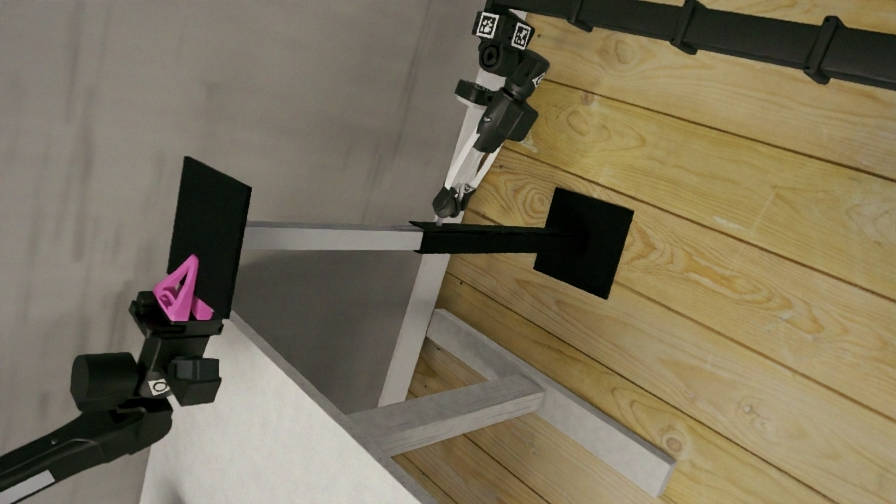

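Emit:
execute_actions(
  actions=[
    {"r1":{"joints":{"gripper_m":0.06,"wrist_yaw_rad":1.21}},"benchr":{"joints":{"joint2_rad":2.06,"joint4_rad":1.2}}},
  ],
  cameras=[],
)

Emit:
execute_actions(
  actions=[
    {"r1":{"base":{"translate_m":0.022}}},
  ],
  cameras=[],
)

Emit:
execute_actions(
  actions=[
    {"r1":{"joints":{"gripper_m":-0.05}}},
  ],
  cameras=[],
)

Emit:
execute_actions(
  actions=[
    {"r1":{"base":{"translate_m":-0.005}},"benchr":{"joints":{"joint2_rad":2.0}}},
  ],
  cameras=[],
)

Emit:
execute_actions(
  actions=[
    {"benchr":{"joints":{"joint2_rad":1.97}}},
  ],
  cameras=[],
)

Emit:
execute_actions(
  actions=[
    {"benchr":{"joints":{"joint2_rad":1.94}}},
  ],
  cameras=["r1_wrist_camera"],
)

Scene clock: 221.63 s.
r1.base_odometry: x=+1.574 y=+1.101 heading=+2.804 (m, m, rad; r1's odometry frame)
r1.turned_by_wheels: +0.000 (rad since the last result)
r1.turned_by_imu: +0.000 (rad since the last result)
r1.base_tilt: forward=+1.3 right=-1.1 (deg)
r1.lidar_m: 2.86 3.00 3.61 3.26 1.27 0.94 0.91 0.94 1.16 1.12 0.78 1.61
r1.head_depth_mm: 924 1047 1207 1396 1449 1254 1104 / 963 1088 1271 1469 1415 1260 1121 / 1000 1095 1334 1568 1462 1258 1121 / 1041 821 1379 1594 1391 1257 1117 / 1089 831 1496 1681 1449 1274 1117 / 1085 1053 1019 1368 1418 1275 1121 / 831 1175 921 1633 1455 1264 1117
r1.base_status: not commanded
r1.joint_positions: lift_m=+0.377 arm_m=+0.519 wrist_yaw_rad=+1.213 wrist_pitch_rad=-0.023 wrist_roll_rad=+1.569 gripper_m=+0.060 head_pan_rad=-1.207 head_tilt_rad=-0.791
r1.joint_status: all done
r1.motor_effort: left_wheel=+0(4) right_wheel=-1(8) lift_m=+32(31) arm_m=+0(1) wrist_yaw_rad=-1(15) wrist_pitch_rad=+14(14) wrist_roll_rad=+0(0) gripper_m=+1(78) head_pan_rad=+3(3) head_tilt_rad=-5(5) (%)
r1.hand_pose: x=+0.2180 y=-0.7539 z=+0.4858 quat_wxyz=(+0.008, +0.570, -0.822, -0.009) (m; r1's base frame)
r1.wrist_depth_mm: 569 551 577 576 581 585 526 / 761 721 708 774 797 729 553 / - - 804 - - 811 547 / - 821 762 - - 770 523 / 210 211 213 204 207 206 208 / - - - - - 723 546 / - - 762 - - 775 533
benchl.joint_positions: joint1_rad=-1.588 joint2_rad=+0.801 joint3_rad=+0.704 joint4_rad=-1.515 joint5_rad=-0.007 joint6_rad=-0.016 gripper_m=+0.095
benchl.joint_status: not commanded
benchl.hand: x=-0.0023 y=-0.1770 z=+0.1670 quat_wxyz=(+0.012, -0.707, -0.707, -0.017) (m; benchl's fixed frame)
benchr.joint_positions: joint1_rad=+1.469 joint2_rad=+2.040 joint3_rad=+0.884 joint4_rad=+1.173 joint5_rad=+0.001 joint6_rad=+1.597 gripper_m=+0.005
benchr.joint_status: all done
benchr.hand: x=+0.0674 y=+0.6500 z=+0.0922 quat_wxyz=(-0.028, -0.045, -0.699, -0.713) (m; benchr's fixed frame)
pictures: none
No camera images: the call's "cameras" was empty. Leave "cameras" out to get every camera's image.

Scene clock: 222.70 s.
r1.base_odometry: x=+1.553 y=+1.108 heading=+2.803 (m, m, rad; r1's odometry frame)
r1.turned_by_wheels: -0.001 (rad since the last result)
r1.turned_by_imu: -0.001 (rad since the last result)
r1.base_tilt: forward=+1.1 right=-0.8 (deg)
r1.lidar_m: 2.85 2.97 3.57 3.26 1.30 0.96 0.93 0.97 1.16 1.12 0.77 1.61
r1.head_depth_mm: 929 1039 1207 1384 1445 1254 1097 / 963 1089 1277 1453 1426 1269 1116 / 1000 818 1330 1564 1452 1270 1117 / 1042 821 1392 1581 1385 1266 1119 / 1079 838 1494 1664 1454 1270 1121 / 1071 1055 988 1337 1426 1265 1127 / 848 1176 923 1629 1454 1270 1115
r1.base_status: done
r1.joint_positions: lift_m=+0.377 arm_m=+0.519 wrist_yaw_rad=+1.211 wrist_pitch_rad=-0.020 wrist_roll_rad=+1.569 gripper_m=+0.060 head_pan_rad=-1.207 head_tilt_rad=-0.791
r1.joint_status: not commanded
r1.motor_effort: left_wheel=-9(10) right_wheel=+18(19) lift_m=+32(32) arm_m=+1(1) wrist_yaw_rad=-1(2) wrist_pitch_rad=+13(14) wrist_roll_rad=+0(0) gripper_m=+0(1) head_pan_rad=+3(3) head_tilt_rad=-5(5) (%)
r1.hand_pose: x=+0.2180 y=-0.7542 z=+0.4864 quat_wxyz=(+0.007, +0.569, -0.822, -0.008) (m; r1's base frame)
r1.wrist_depth_mm: 578 549 583 585 591 586 526 / 747 674 677 784 793 722 559 / - 980 794 - - 848 557 / - 789 676 - - 785 530 / 191 192 189 182 186 185 186 / - 481 - - - 734 513 / - - 752 - - 788 522
benchl.joint_positions: joint1_rad=-1.588 joint2_rad=+0.801 joint3_rad=+0.704 joint4_rad=-1.515 joint5_rad=-0.007 joint6_rad=-0.016 gripper_m=+0.095
benchl.joint_status: not commanded
benchl.hand: x=-0.0023 y=-0.1770 z=+0.1670 quat_wxyz=(+0.012, -0.707, -0.707, -0.017) (m; benchl's fixed frame)
benchr.joint_positions: joint1_rad=+1.469 joint2_rad=+2.040 joint3_rad=+0.884 joint4_rad=+1.173 joint5_rad=+0.001 joint6_rad=+1.597 gripper_m=+0.005
benchr.joint_status: not commanded
benchr.hand: x=+0.0674 y=+0.6500 z=+0.0922 quat_wxyz=(-0.028, -0.045, -0.699, -0.713) (m; benchr's fixed frame)
pictures: none
No camera images: the call's "cameras" was empty. Leave "cameras" out to get every camera's image.

Scene clock: 224.33 s.
r1.base_odometry: x=+1.553 y=+1.108 heading=+2.804 (m, m, rad; r1's odometry frame)
r1.turned_by_wheels: +0.001 (rad since the last result)
r1.turned_by_imu: +0.001 (rad since the last result)
r1.base_tilt: forward=+1.2 right=-1.0 (deg)
r1.lidar_m: 2.85 2.98 3.60 3.25 1.30 0.96 0.93 0.97 1.15 1.12 0.78 1.61
r1.head_depth_mm: 925 1040 1207 1387 1461 1252 1110 / 956 1094 1266 1475 1418 1263 1122 / 1000 816 1324 1558 1448 1270 1122 / 1039 817 1392 1596 1386 1268 1117 / 1073 836 1505 1666 1460 1262 1121 / 1077 1052 982 1343 1428 1269 1121 / 1145 1168 918 1637 1454 1263 1112
r1.base_status: not commanded
r1.joint_positions: lift_m=+0.377 arm_m=+0.519 wrist_yaw_rad=+1.206 wrist_pitch_rad=-0.022 wrist_roll_rad=+1.575 gripper_m=-0.049 head_pan_rad=-1.207 head_tilt_rad=-0.791
r1.joint_status: all done
r1.motor_effort: left_wheel=+3(14) right_wheel=-9(28) lift_m=+33(34) arm_m=+1(1) wrist_yaw_rad=+3(3) wrist_pitch_rad=+14(20) wrist_roll_rad=-2(3) gripper_m=-27(96) head_pan_rad=+3(3) head_tilt_rad=-5(5) (%)
r1.hand_pose: x=+0.2174 y=-0.7556 z=+0.4859 quat_wxyz=(+0.005, +0.567, -0.824, -0.011) (m; r1's base frame)
r1.wrist_depth_mm: 560 533 567 570 577 593 536 / 739 672 695 761 817 717 558 / - 900 780 - - 814 549 / - 802 674 - - 778 532 / 190 190 185 149 183 184 185 / - 440 519 - - 780 515 / - 479 869 - - 784 518
benchl.joint_positions: joint1_rad=-1.588 joint2_rad=+0.801 joint3_rad=+0.704 joint4_rad=-1.515 joint5_rad=-0.007 joint6_rad=-0.016 gripper_m=+0.095
benchl.joint_status: not commanded
benchl.hand: x=-0.0023 y=-0.1770 z=+0.1670 quat_wxyz=(+0.012, -0.707, -0.707, -0.017) (m; benchl's fixed frame)
benchr.joint_positions: joint1_rad=+1.469 joint2_rad=+2.040 joint3_rad=+0.884 joint4_rad=+1.173 joint5_rad=+0.001 joint6_rad=+1.597 gripper_m=+0.005
benchr.joint_status: not commanded
benchr.hand: x=+0.0674 y=+0.6500 z=+0.0922 quat_wxyz=(-0.028, -0.045, -0.699, -0.713) (m; benchr's fixed frame)
pictures: none
No camera images: the call's "cameras" was empty. Leave "cameras" out to get every camera's image.

Scene clock: 225.30 s.
r1.base_odometry: x=+1.558 y=+1.107 heading=+2.805 (m, m, rad; r1's odometry frame)
r1.turned_by_wheels: +0.001 (rad since the last result)
r1.turned_by_imu: +0.001 (rad since the last result)
r1.base_tilt: forward=+1.3 right=-0.9 (deg)
r1.lidar_m: 2.85 2.98 3.60 3.25 1.29 0.96 0.92 0.96 1.15 1.12 0.78 1.62
r1.head_depth_mm: 929 1050 1210 1386 1450 1245 1111 / 961 1094 1269 1466 1415 1253 1118 / 998 1060 1344 1575 1458 1267 1118 / 1043 821 1366 1599 1396 1263 1116 / 1077 833 1494 1661 1461 1263 1120 / 1071 1051 981 1344 1425 1267 1116 / 1101 1173 917 1630 1454 1268 1120
r1.base_status: done
r1.joint_positions: lift_m=+0.377 arm_m=+0.519 wrist_yaw_rad=+1.210 wrist_pitch_rad=-0.022 wrist_roll_rad=+1.575 gripper_m=-0.044 head_pan_rad=-1.207 head_tilt_rad=-0.791
r1.joint_status: not commanded
r1.on_its_own: gripper_m is held at -0.044, not at your -0.050, by its stall guard, which is still easing; right_wheel is at rest, and its effort (-23) is outside its rest range (-18 to +18)
r1.motor_effort: left_wheel=+11(16) right_wheel=-23(32) lift_m=+33(33) arm_m=+0(1) wrist_yaw_rad=+0(3) wrist_pitch_rad=+14(14) wrist_roll_rad=-2(2) gripper_m=-8(27) head_pan_rad=+3(3) head_tilt_rad=-5(5) (%)
r1.hand_pose: x=+0.2178 y=-0.7545 z=+0.4859 quat_wxyz=(+0.005, +0.569, -0.822, -0.011) (m; r1's base frame)
r1.wrist_depth_mm: 566 548 572 583 588 587 531 / 745 696 696 797 812 731 553 / - 953 785 - - 830 556 / - 797 671 - - 777 505 / 193 193 188 151 186 186 188 / - 481 556 - - 784 524 / - 474 892 - - 769 523
benchl.joint_positions: joint1_rad=-1.588 joint2_rad=+0.801 joint3_rad=+0.704 joint4_rad=-1.515 joint5_rad=-0.007 joint6_rad=-0.016 gripper_m=+0.095
benchl.joint_status: not commanded
benchl.hand: x=-0.0023 y=-0.1770 z=+0.1670 quat_wxyz=(+0.012, -0.707, -0.707, -0.017) (m; benchl's fixed frame)
benchr.joint_positions: joint1_rad=+1.469 joint2_rad=+2.038 joint3_rad=+0.884 joint4_rad=+1.173 joint5_rad=+0.001 joint6_rad=+1.597 gripper_m=+0.005
benchr.joint_status: all done
benchr.hand: x=+0.0674 y=+0.6501 z=+0.0929 quat_wxyz=(-0.028, -0.045, -0.699, -0.713) (m; benchr's fixed frame)
pictures: none
No camera images: the call's "cameras" was empty. Leave "cameras" out to get every camera's image.

Scene clock: 225.80 s.
r1.base_odometry: x=+1.558 y=+1.107 heading=+2.805 (m, m, rad; r1's odometry frame)
r1.turned_by_wheels: +0.000 (rad since the last result)
r1.turned_by_imu: +0.000 (rad since the last result)
r1.base_tilt: forward=+1.3 right=-1.1 (deg)
r1.lidar_m: 2.86 2.98 3.60 3.25 1.29 0.95 0.92 0.96 1.16 1.12 0.78 1.62
r1.head_depth_mm: 923 1047 1201 1378 1458 1258 1106 / 965 1098 1270 1461 1425 1264 1114 / 1004 1059 1343 1563 1459 1266 1118 / 1046 818 1378 1587 1398 1261 1119 / 1082 835 1496 1662 1449 1269 1119 / 1079 1047 979 1350 1418 1273 1120 / 1103 1172 921 1626 1450 1262 1120
r1.base_status: not commanded
r1.joint_positions: lift_m=+0.377 arm_m=+0.519 wrist_yaw_rad=+1.210 wrist_pitch_rad=-0.022 wrist_roll_rad=+1.575 gripper_m=-0.043 head_pan_rad=-1.207 head_tilt_rad=-0.791
r1.joint_status: not commanded
r1.on_its_own: gripper_m is held at -0.044, not at your -0.050, by its stall guard, which is still easing; right_wheel is at rest, and its effort (-23) is outside its rest range (-18 to +18)
r1.motor_effort: left_wheel=+11(11) right_wheel=-23(23) lift_m=+33(33) arm_m=+0(0) wrist_yaw_rad=+0(0) wrist_pitch_rad=+14(14) wrist_roll_rad=-2(2) gripper_m=-25(25) head_pan_rad=+3(3) head_tilt_rad=-5(5) (%)
r1.hand_pose: x=+0.2178 y=-0.7545 z=+0.4859 quat_wxyz=(+0.005, +0.569, -0.822, -0.011) (m; r1's base frame)
r1.wrist_depth_mm: 571 550 581 586 599 602 525 / 760 686 706 787 798 721 558 / - 961 788 - - 830 555 / - 804 665 - - 769 512 / 192 193 189 151 187 186 188 / - 480 566 - - 798 515 / - 475 857 - - 773 526
benchl.joint_positions: joint1_rad=-1.588 joint2_rad=+0.801 joint3_rad=+0.704 joint4_rad=-1.515 joint5_rad=-0.007 joint6_rad=-0.016 gripper_m=+0.095
benchl.joint_status: not commanded
benchl.hand: x=-0.0023 y=-0.1770 z=+0.1670 quat_wxyz=(+0.012, -0.707, -0.707, -0.017) (m; benchl's fixed frame)
benchr.joint_positions: joint1_rad=+1.469 joint2_rad=+2.037 joint3_rad=+0.884 joint4_rad=+1.173 joint5_rad=+0.001 joint6_rad=+1.597 gripper_m=+0.005
benchr.joint_status: all done
benchr.hand: x=+0.0674 y=+0.6501 z=+0.0939 quat_wxyz=(-0.028, -0.045, -0.699, -0.714) (m; benchr's fixed frame)
pictures: none
No camera images: the call's "cameras" was empty. Leave "cameras" out to get every camera's image.

Scene clock: 226.33 s.
r1.base_odometry: x=+1.558 y=+1.107 heading=+2.805 (m, m, rad; r1's odometry frame)
r1.turned_by_wheels: +0.000 (rad since the last result)
r1.turned_by_imu: +0.000 (rad since the last result)
r1.base_tilt: forward=+1.2 right=-1.0 (deg)
r1.lidar_m: 2.86 2.98 3.60 3.24 1.29 0.95 0.92 0.96 1.15 1.12 0.78 1.62
r1.head_depth_mm: 927 1052 1204 1389 1460 1251 1109 / 960 1092 1262 1471 1421 1266 1118 / 1001 1061 1329 1580 1455 1266 1120 / 1042 815 1366 1585 1402 1261 1117 / 1084 830 1498 1665 1448 1266 1120 / 1065 1044 985 1353 1415 1263 1116 / 1099 1175 923 1624 1456 1263 1120
r1.base_status: not commanded
r1.joint_positions: lift_m=+0.377 arm_m=+0.519 wrist_yaw_rad=+1.210 wrist_pitch_rad=-0.022 wrist_roll_rad=+1.575 gripper_m=-0.040 head_pan_rad=-1.207 head_tilt_rad=-0.791
r1.joint_status: not commanded
r1.on_its_own: gripper_m is held at -0.041, not at your -0.050, by its stall guard, which is still easing; right_wheel is at rest, and its effort (-24) is outside its rest range (-18 to +18)
r1.motor_effort: left_wheel=+11(11) right_wheel=-24(24) lift_m=+33(33) arm_m=+0(1) wrist_yaw_rad=+0(0) wrist_pitch_rad=+14(14) wrist_roll_rad=-3(2) gripper_m=-24(25) head_pan_rad=+3(3) head_tilt_rad=-5(6) (%)
r1.hand_pose: x=+0.2178 y=-0.7545 z=+0.4859 quat_wxyz=(+0.005, +0.569, -0.822, -0.011) (m; r1's base frame)
r1.wrist_depth_mm: 568 545 570 589 599 600 528 / 745 673 683 774 814 741 553 / - 957 785 - - 803 553 / - 797 678 - - 770 507 / 193 193 188 151 186 188 188 / - 476 559 - - 780 526 / - 470 885 - - 772 522
benchl.joint_positions: joint1_rad=-1.588 joint2_rad=+0.801 joint3_rad=+0.704 joint4_rad=-1.515 joint5_rad=-0.007 joint6_rad=-0.016 gripper_m=+0.095
benchl.joint_status: not commanded
benchl.hand: x=-0.0023 y=-0.1770 z=+0.1670 quat_wxyz=(+0.012, -0.707, -0.707, -0.017) (m; benchl's fixed frame)
benchr.joint_positions: joint1_rad=+1.469 joint2_rad=+2.031 joint3_rad=+0.884 joint4_rad=+1.167 joint5_rad=+0.001 joint6_rad=+1.597 gripper_m=+0.005
benchr.joint_status: all done
benchr.hand: x=+0.0674 y=+0.6504 z=+0.0962 quat_wxyz=(-0.028, -0.045, -0.699, -0.714) (m; benchr's fixed frame)
pictures: r1_wrist_camera
Images, in order (width x height): r1_wrist_camera 644x364.

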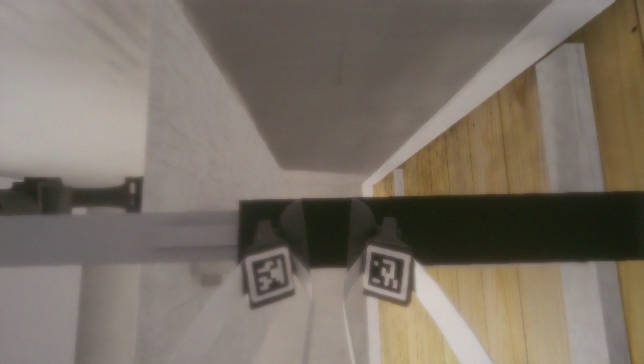

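Emit:
execute_actions(
  actions=[
    {"r1":{"base":{"translate_m":-0.008},"joints":{"gripper_m":-0.089}},"benchr":{"joints":{"joint2_rad":1.97}}},
  ],
  cameras=[],
)

Emit:
execute_actions(
  actions=[
    {"r1":{"base":{"translate_m":-0.008},"joints":{"gripper_m":-0.088}},"benchr":{"joints":{"joint2_rad":1.94}}},
  ],
  cameras=["r1_wrist_camera"],
)

Scene clock: 232.37 s.
r1.base_odometry: x=+1.565 y=+1.104 heading=+2.806 (m, m, rad; r1's odometry frame)
r1.turned_by_wheels: +0.001 (rad since the last result)
r1.turned_by_imu: -0.001 (rad since the last result)
r1.base_tilt: forward=+1.3 right=-1.0 (deg)
r1.lidar_m: 2.87 3.00 3.61 3.25 1.28 0.94 0.91 0.95 1.16 1.12 0.78 1.62
r1.head_depth_mm: 925 1048 1208 1390 1455 1252 1113 / 964 1093 1268 1469 1411 1267 1122 / 1000 1079 1335 1563 1452 1264 1121 / 1041 825 1344 1590 1412 1267 1114 / 1080 828 1500 1674 1452 1259 1122 / 1079 1051 1017 1356 1424 1262 1128 / 841 1166 922 1651 1456 1261 1117
r1.base_status: done
r1.joint_positions: lift_m=+0.377 arm_m=+0.519 wrist_yaw_rad=+1.226 wrist_pitch_rad=-0.022 wrist_roll_rad=+1.575 gripper_m=-0.087 head_pan_rad=-1.207 head_tilt_rad=-0.791
r1.joint_status: all done
r1.motor_effort: left_wheel=+7(10) right_wheel=-14(23) lift_m=+33(33) arm_m=+1(1) wrist_yaw_rad=-11(10) wrist_pitch_rad=+14(14) wrist_roll_rad=-2(2) gripper_m=-41(96) head_pan_rad=+3(3) head_tilt_rad=-5(5) (%)
r1.hand_pose: x=+0.2192 y=-0.7508 z=+0.4859 quat_wxyz=(+0.005, +0.575, -0.818, -0.011) (m; r1's base frame)
r1.wrist_depth_mm: 578 561 601 601 600 627 539 / 785 691 703 807 836 758 560 / - - 801 - - 808 550 / 792 836 696 - - 719 517 / 199 198 196 158 193 193 195 / - - 575 - - 841 532 / - - 897 - - 786 521
benchl.joint_positions: joint1_rad=-1.588 joint2_rad=+0.801 joint3_rad=+0.704 joint4_rad=-1.515 joint5_rad=-0.007 joint6_rad=-0.016 gripper_m=+0.095
benchl.joint_status: not commanded
benchl.hand: x=-0.0023 y=-0.1770 z=+0.1670 quat_wxyz=(+0.012, -0.707, -0.707, -0.017) (m; benchl's fixed frame)
benchr.joint_positions: joint1_rad=+1.469 joint2_rad=+2.031 joint3_rad=+0.884 joint4_rad=+1.167 joint5_rad=+0.001 joint6_rad=+1.597 gripper_m=+0.005
benchr.joint_status: all done
benchr.hand: x=+0.0674 y=+0.6504 z=+0.0962 quat_wxyz=(-0.028, -0.045, -0.699, -0.714) (m; benchr's fixed frame)
pictures: none
No camera images: the call's "cameras" was empty. Leave "cameras" out to get every camera's image.

Scene clock: 233.20 s.
r1.base_odometry: x=+1.573 y=+1.101 heading=+2.806 (m, m, rad; r1's odometry frame)
r1.turned_by_wheels: +0.000 (rad since the last result)
r1.turned_by_imu: -0.001 (rad since the last result)
r1.base_tilt: forward=+1.1 right=-1.1 (deg)
r1.lidar_m: 2.87 2.98 3.63 3.26 1.26 0.94 0.91 0.94 1.16 1.12 0.78 1.62
r1.head_depth_mm: 928 1046 1202 1391 1449 1252 1113 / 966 1091 1265 1462 1417 1256 1118 / 1002 1092 1332 1570 1457 1262 1122 / 1042 824 1368 1580 1395 1261 1115 / 1087 833 1500 1668 1456 1264 1117 / 1078 1051 1015 1378 1420 1270 1121 / 839 1174 923 1624 1455 1268 1124
r1.base_status: done
r1.joint_positions: lift_m=+0.377 arm_m=+0.519 wrist_yaw_rad=+1.242 wrist_pitch_rad=-0.024 wrist_roll_rad=+1.575 gripper_m=-0.083 head_pan_rad=-1.207 head_tilt_rad=-0.791
r1.joint_status: gripper_m off_target (ended at -0.083, target -0.088)
r1.on_its_own: wrist_yaw_rad is at rest, and its effort (-20) is outside its rest range (-12 to +12)
r1.motor_effort: left_wheel=-3(7) right_wheel=+8(22) lift_m=+33(32) arm_m=+0(1) wrist_yaw_rad=-20(20) wrist_pitch_rad=+14(15) wrist_roll_rad=-2(2) gripper_m=-36(42) head_pan_rad=+3(3) head_tilt_rad=-5(5) (%)
r1.hand_pose: x=+0.2205 y=-0.7469 z=+0.4855 quat_wxyz=(+0.006, +0.582, -0.813, -0.011) (m; r1's base frame)
r1.wrist_depth_mm: 594 572 604 616 617 636 552 / 820 725 724 856 860 767 548 / - - 782 - - 804 548 / 487 487 676 - - 630 209 / 206 208 205 - 202 203 205 / - - 595 - - 824 535 / - - 891 - - 831 538
benchl.joint_positions: joint1_rad=-1.588 joint2_rad=+0.801 joint3_rad=+0.704 joint4_rad=-1.515 joint5_rad=-0.007 joint6_rad=-0.016 gripper_m=+0.095
benchl.joint_status: not commanded
benchl.hand: x=-0.0023 y=-0.1770 z=+0.1670 quat_wxyz=(+0.012, -0.707, -0.707, -0.017) (m; benchl's fixed frame)
benchr.joint_positions: joint1_rad=+1.469 joint2_rad=+2.031 joint3_rad=+0.884 joint4_rad=+1.167 joint5_rad=+0.001 joint6_rad=+1.597 gripper_m=+0.005
benchr.joint_status: all done
benchr.hand: x=+0.0674 y=+0.6504 z=+0.0962 quat_wxyz=(-0.028, -0.045, -0.699, -0.714) (m; benchr's fixed frame)
pictures: r1_wrist_camera
Images, in order (width x height): r1_wrist_camera 644x364.

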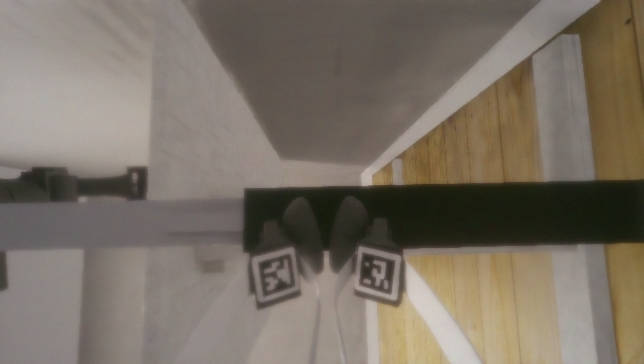

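Emit:
execute_actions(
  actions=[
    {"r1":{"joints":{"gripper_m":0.06,"wrist_yaw_rad":1.2}},"benchr":{"joints":{"joint2_rad":1.99}}},
  ],
  cameras=[],
)

Emit:
execute_actions(
  actions=[
    {"r1":{"base":{"translate_m":0.02}}},
  ],
  cameras=[],
)

Emit:
execute_actions(
  actions=[
    {"r1":{"joints":{"gripper_m":-0.089}}},
  ],
  cameras=[],
)

Emit:
execute_actions(
  actions=[
    {"r1":{"base":{"translate_m":-0.015}}},
  ],
  cameras=["r1_wrist_camera"],
)

Emit:
execute_actions(
  actions=[
    {"benchr":{"joints":{"joint2_rad":1.88,"joint4_rad":1.1}}},
  ],
  cameras=[],
)

Scene clock: 239.93 s.
r1.base_odometry: x=+1.573 y=+1.101 heading=+2.806 (m, m, rad; r1's odometry frame)
r1.turned_by_wheels: +0.000 (rad since the last result)
r1.turned_by_imu: -0.001 (rad since the last result)
r1.base_tilt: forward=+1.2 right=-1.0 (deg)
r1.lidar_m: 2.87 2.99 3.63 3.25 1.26 0.94 0.91 0.94 1.16 1.12 0.78 1.62
r1.head_depth_mm: 927 1043 1202 1385 1444 1252 1111 / 960 1093 1272 1470 1425 1262 1120 / 1002 1079 1332 1559 1448 1270 1126 / 1045 818 1352 1591 1418 1268 1113 / 1088 831 1498 1666 1450 1262 1117 / 1074 1049 1012 1372 1413 1261 1119 / 840 1181 922 1617 1453 1264 1119
r1.base_status: not commanded
r1.joint_positions: lift_m=+0.377 arm_m=+0.519 wrist_yaw_rad=+1.203 wrist_pitch_rad=-0.023 wrist_roll_rad=+1.575 gripper_m=+0.060 head_pan_rad=-1.207 head_tilt_rad=-0.791
r1.joint_status: all done
r1.motor_effort: left_wheel=-1(10) right_wheel=+2(18) lift_m=+33(33) arm_m=+1(1) wrist_yaw_rad=-2(23) wrist_pitch_rad=+14(15) wrist_roll_rad=-2(2) gripper_m=+1(82) head_pan_rad=+3(3) head_tilt_rad=-5(4) (%)
r1.hand_pose: x=+0.2171 y=-0.7563 z=+0.4858 quat_wxyz=(+0.005, +0.566, -0.825, -0.011) (m; r1's base frame)
r1.wrist_depth_mm: 561 529 568 574 586 595 532 / 735 704 684 801 786 708 546 / - - 787 - - 823 550 / - 812 782 - - 765 537 / 211 209 212 202 205 205 205 / - 483 - - - 740 541 / - - 753 - - 774 526
benchl.joint_positions: joint1_rad=-1.588 joint2_rad=+0.801 joint3_rad=+0.704 joint4_rad=-1.515 joint5_rad=-0.007 joint6_rad=-0.016 gripper_m=+0.095
benchl.joint_status: not commanded
benchl.hand: x=-0.0023 y=-0.1770 z=+0.1670 quat_wxyz=(+0.012, -0.707, -0.707, -0.017) (m; benchl's fixed frame)
benchr.joint_positions: joint1_rad=+1.469 joint2_rad=+2.031 joint3_rad=+0.884 joint4_rad=+1.167 joint5_rad=+0.001 joint6_rad=+1.597 gripper_m=+0.005
benchr.joint_status: all done
benchr.hand: x=+0.0674 y=+0.6503 z=+0.0960 quat_wxyz=(-0.028, -0.045, -0.699, -0.714) (m; benchr's fixed frame)
pictures: none
No camera images: the call's "cameras" was empty. Leave "cameras" out to get every camera's image.

Scene clock: 241.13 s.
r1.base_odometry: x=+1.554 y=+1.108 heading=+2.805 (m, m, rad; r1's odometry frame)
r1.turned_by_wheels: -0.001 (rad since the last result)
r1.turned_by_imu: -0.001 (rad since the last result)
r1.base_tilt: forward=+1.1 right=-0.9 (deg)
r1.lidar_m: 2.85 2.98 3.60 3.28 1.29 0.95 0.92 0.96 1.16 1.12 0.77 1.62
r1.head_depth_mm: 924 1046 1204 1391 1449 1247 1103 / 961 1093 1269 1472 1431 1265 1118 / 1003 813 1324 1565 1463 1271 1116 / 1043 819 1388 1586 1381 1270 1127 / 1076 831 1499 1653 1461 1261 1114 / 1072 1054 980 1338 1415 1267 1115 / 1142 1179 922 1627 1448 1256 1118
r1.base_status: done
r1.joint_positions: lift_m=+0.377 arm_m=+0.519 wrist_yaw_rad=+1.202 wrist_pitch_rad=-0.021 wrist_roll_rad=+1.575 gripper_m=+0.060 head_pan_rad=-1.207 head_tilt_rad=-0.791
r1.joint_status: not commanded
r1.motor_effort: left_wheel=-7(8) right_wheel=+13(13) lift_m=+33(33) arm_m=+0(0) wrist_yaw_rad=-1(2) wrist_pitch_rad=+13(14) wrist_roll_rad=-2(2) gripper_m=+0(1) head_pan_rad=+3(3) head_tilt_rad=-5(5) (%)
r1.hand_pose: x=+0.2171 y=-0.7566 z=+0.4862 quat_wxyz=(+0.005, +0.565, -0.825, -0.010) (m; r1's base frame)
r1.wrist_depth_mm: 554 544 561 586 583 594 533 / 744 666 691 784 775 722 559 / - 911 781 - - 806 549 / - 790 770 - - 760 536 / 191 192 188 182 187 185 187 / - 434 - - - 739 518 / - - 748 - - 789 527
benchl.joint_positions: joint1_rad=-1.588 joint2_rad=+0.801 joint3_rad=+0.704 joint4_rad=-1.515 joint5_rad=-0.007 joint6_rad=-0.016 gripper_m=+0.095
benchl.joint_status: not commanded
benchl.hand: x=-0.0023 y=-0.1770 z=+0.1670 quat_wxyz=(+0.012, -0.707, -0.707, -0.017) (m; benchl's fixed frame)
benchr.joint_positions: joint1_rad=+1.469 joint2_rad=+2.031 joint3_rad=+0.884 joint4_rad=+1.167 joint5_rad=+0.001 joint6_rad=+1.597 gripper_m=+0.005
benchr.joint_status: not commanded
benchr.hand: x=+0.0674 y=+0.6503 z=+0.0960 quat_wxyz=(-0.028, -0.045, -0.699, -0.714) (m; benchr's fixed frame)
pictures: none
No camera images: the call's "cameras" was empty. Leave "cameras" out to get every camera's image.

Scene clock: 243.10 s.
r1.base_odometry: x=+1.554 y=+1.108 heading=+2.807 (m, m, rad; r1's odometry frame)
r1.turned_by_wheels: +0.001 (rad since the last result)
r1.turned_by_imu: +0.002 (rad since the last result)
r1.base_tilt: forward=+1.5 right=-1.2 (deg)
r1.lidar_m: 2.85 2.98 3.60 3.25 1.29 0.95 0.93 0.97 1.16 1.12 0.78 1.62
r1.head_depth_mm: 925 1049 1200 1392 1451 1259 1111 / 961 1093 1264 1453 1434 1261 1119 / 1000 814 1323 1556 1445 1273 1120 / 1041 819 1399 1594 1382 1267 1116 / 1076 833 1498 1665 1462 1266 1115 / 1073 1051 986 1336 1420 1260 1120 / 1151 1179 922 1637 1460 1258 1120
r1.base_status: not commanded
r1.joint_positions: lift_m=+0.377 arm_m=+0.519 wrist_yaw_rad=+1.194 wrist_pitch_rad=-0.020 wrist_roll_rad=+1.575 gripper_m=-0.087 head_pan_rad=-1.207 head_tilt_rad=-0.791
r1.joint_status: all done
r1.on_its_own: right_wheel is at rest, and its effort (-22) is outside its rest range (-18 to +18)
r1.motor_effort: left_wheel=+9(9) right_wheel=-22(21) lift_m=+33(33) arm_m=+0(0) wrist_yaw_rad=+3(4) wrist_pitch_rad=+12(18) wrist_roll_rad=-2(2) gripper_m=-42(96) head_pan_rad=+3(3) head_tilt_rad=-5(6) (%)
r1.hand_pose: x=+0.2164 y=-0.7584 z=+0.4864 quat_wxyz=(+0.004, +0.562, -0.827, -0.010) (m; r1's base frame)
r1.wrist_depth_mm: 556 537 568 569 575 577 524 / 728 654 689 762 761 730 561 / - 910 781 - - 823 552 / - 801 765 - - 778 528 / 190 189 186 146 183 183 184 / - 432 521 - - 782 522 / - 482 887 - - 786 529
benchl.joint_positions: joint1_rad=-1.588 joint2_rad=+0.801 joint3_rad=+0.704 joint4_rad=-1.515 joint5_rad=-0.007 joint6_rad=-0.016 gripper_m=+0.095
benchl.joint_status: not commanded
benchl.hand: x=-0.0023 y=-0.1770 z=+0.1670 quat_wxyz=(+0.012, -0.707, -0.707, -0.017) (m; benchl's fixed frame)
benchr.joint_positions: joint1_rad=+1.469 joint2_rad=+2.031 joint3_rad=+0.884 joint4_rad=+1.167 joint5_rad=+0.001 joint6_rad=+1.597 gripper_m=+0.005
benchr.joint_status: not commanded
benchr.hand: x=+0.0674 y=+0.6503 z=+0.0960 quat_wxyz=(-0.028, -0.045, -0.699, -0.714) (m; benchr's fixed frame)
pictures: none
No camera images: the call's "cameras" was empty. Leave "cameras" out to get every camera's image.

Scene clock: 244.13 s.
r1.base_odometry: x=+1.568 y=+1.103 heading=+2.807 (m, m, rad; r1's odometry frame)
r1.turned_by_wheels: +0.000 (rad since the last result)
r1.turned_by_imu: +0.001 (rad since the last result)
r1.base_tilt: forward=+1.4 right=-0.8 (deg)
r1.lidar_m: 2.87 2.99 3.62 3.30 1.27 0.94 0.91 0.95 1.16 1.12 0.78 1.62
r1.head_depth_mm: 923 1046 1205 1387 1447 1257 1106 / 963 1092 1273 1473 1417 1263 1116 / 1000 1080 1327 1567 1462 1270 1122 / 1047 828 1343 1593 1409 1268 1117 / 1080 828 1493 1664 1447 1266 1119 / 1082 1054 1011 1370 1441 1270 1117 / 833 1173 921 1631 1454 1270 1126
r1.base_status: done
r1.joint_positions: lift_m=+0.377 arm_m=+0.519 wrist_yaw_rad=+1.223 wrist_pitch_rad=-0.022 wrist_roll_rad=+1.575 gripper_m=-0.083 head_pan_rad=-1.207 head_tilt_rad=-0.791
r1.joint_status: not commanded
r1.on_its_own: gripper_m is held at -0.082, not at your -0.089, by its stall guard, which is still easing; wrist_yaw_rad is at rest, and its effort (-13) is outside its rest range (-12 to +12)
r1.motor_effort: left_wheel=+7(25) right_wheel=-12(53) lift_m=+32(33) arm_m=+0(1) wrist_yaw_rad=-13(14) wrist_pitch_rad=+13(14) wrist_roll_rad=-2(2) gripper_m=-8(42) head_pan_rad=+3(3) head_tilt_rad=-4(5) (%)
r1.hand_pose: x=+0.2190 y=-0.7514 z=+0.4859 quat_wxyz=(+0.005, +0.574, -0.819, -0.010) (m; r1's base frame)
r1.wrist_depth_mm: 572 559 591 601 619 602 535 / 788 689 704 827 838 748 560 / - - 766 - - 838 561 / - 822 688 - - 721 504 / 200 201 196 161 194 195 197 / - - 589 - - 833 534 / - - 887 - - 786 529
benchl.joint_positions: joint1_rad=-1.588 joint2_rad=+0.801 joint3_rad=+0.704 joint4_rad=-1.515 joint5_rad=-0.007 joint6_rad=-0.016 gripper_m=+0.095
benchl.joint_status: not commanded
benchl.hand: x=-0.0023 y=-0.1770 z=+0.1670 quat_wxyz=(+0.012, -0.707, -0.707, -0.017) (m; benchl's fixed frame)
benchr.joint_positions: joint1_rad=+1.469 joint2_rad=+2.031 joint3_rad=+0.884 joint4_rad=+1.167 joint5_rad=+0.001 joint6_rad=+1.597 gripper_m=+0.005
benchr.joint_status: not commanded
benchr.hand: x=+0.0674 y=+0.6503 z=+0.0960 quat_wxyz=(-0.028, -0.045, -0.699, -0.714) (m; benchr's fixed frame)
pictures: r1_wrist_camera
Images, in order (width x height): r1_wrist_camera 644x364.

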